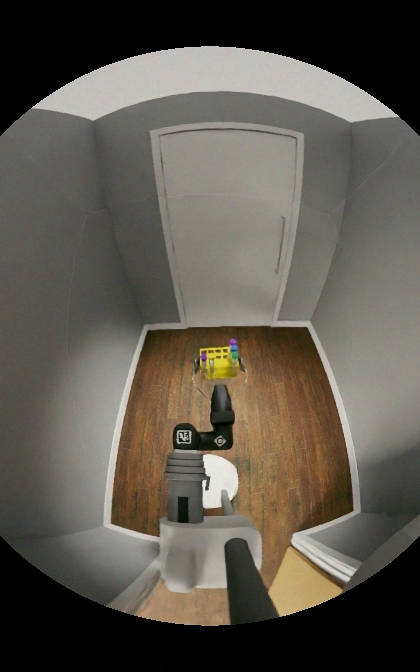

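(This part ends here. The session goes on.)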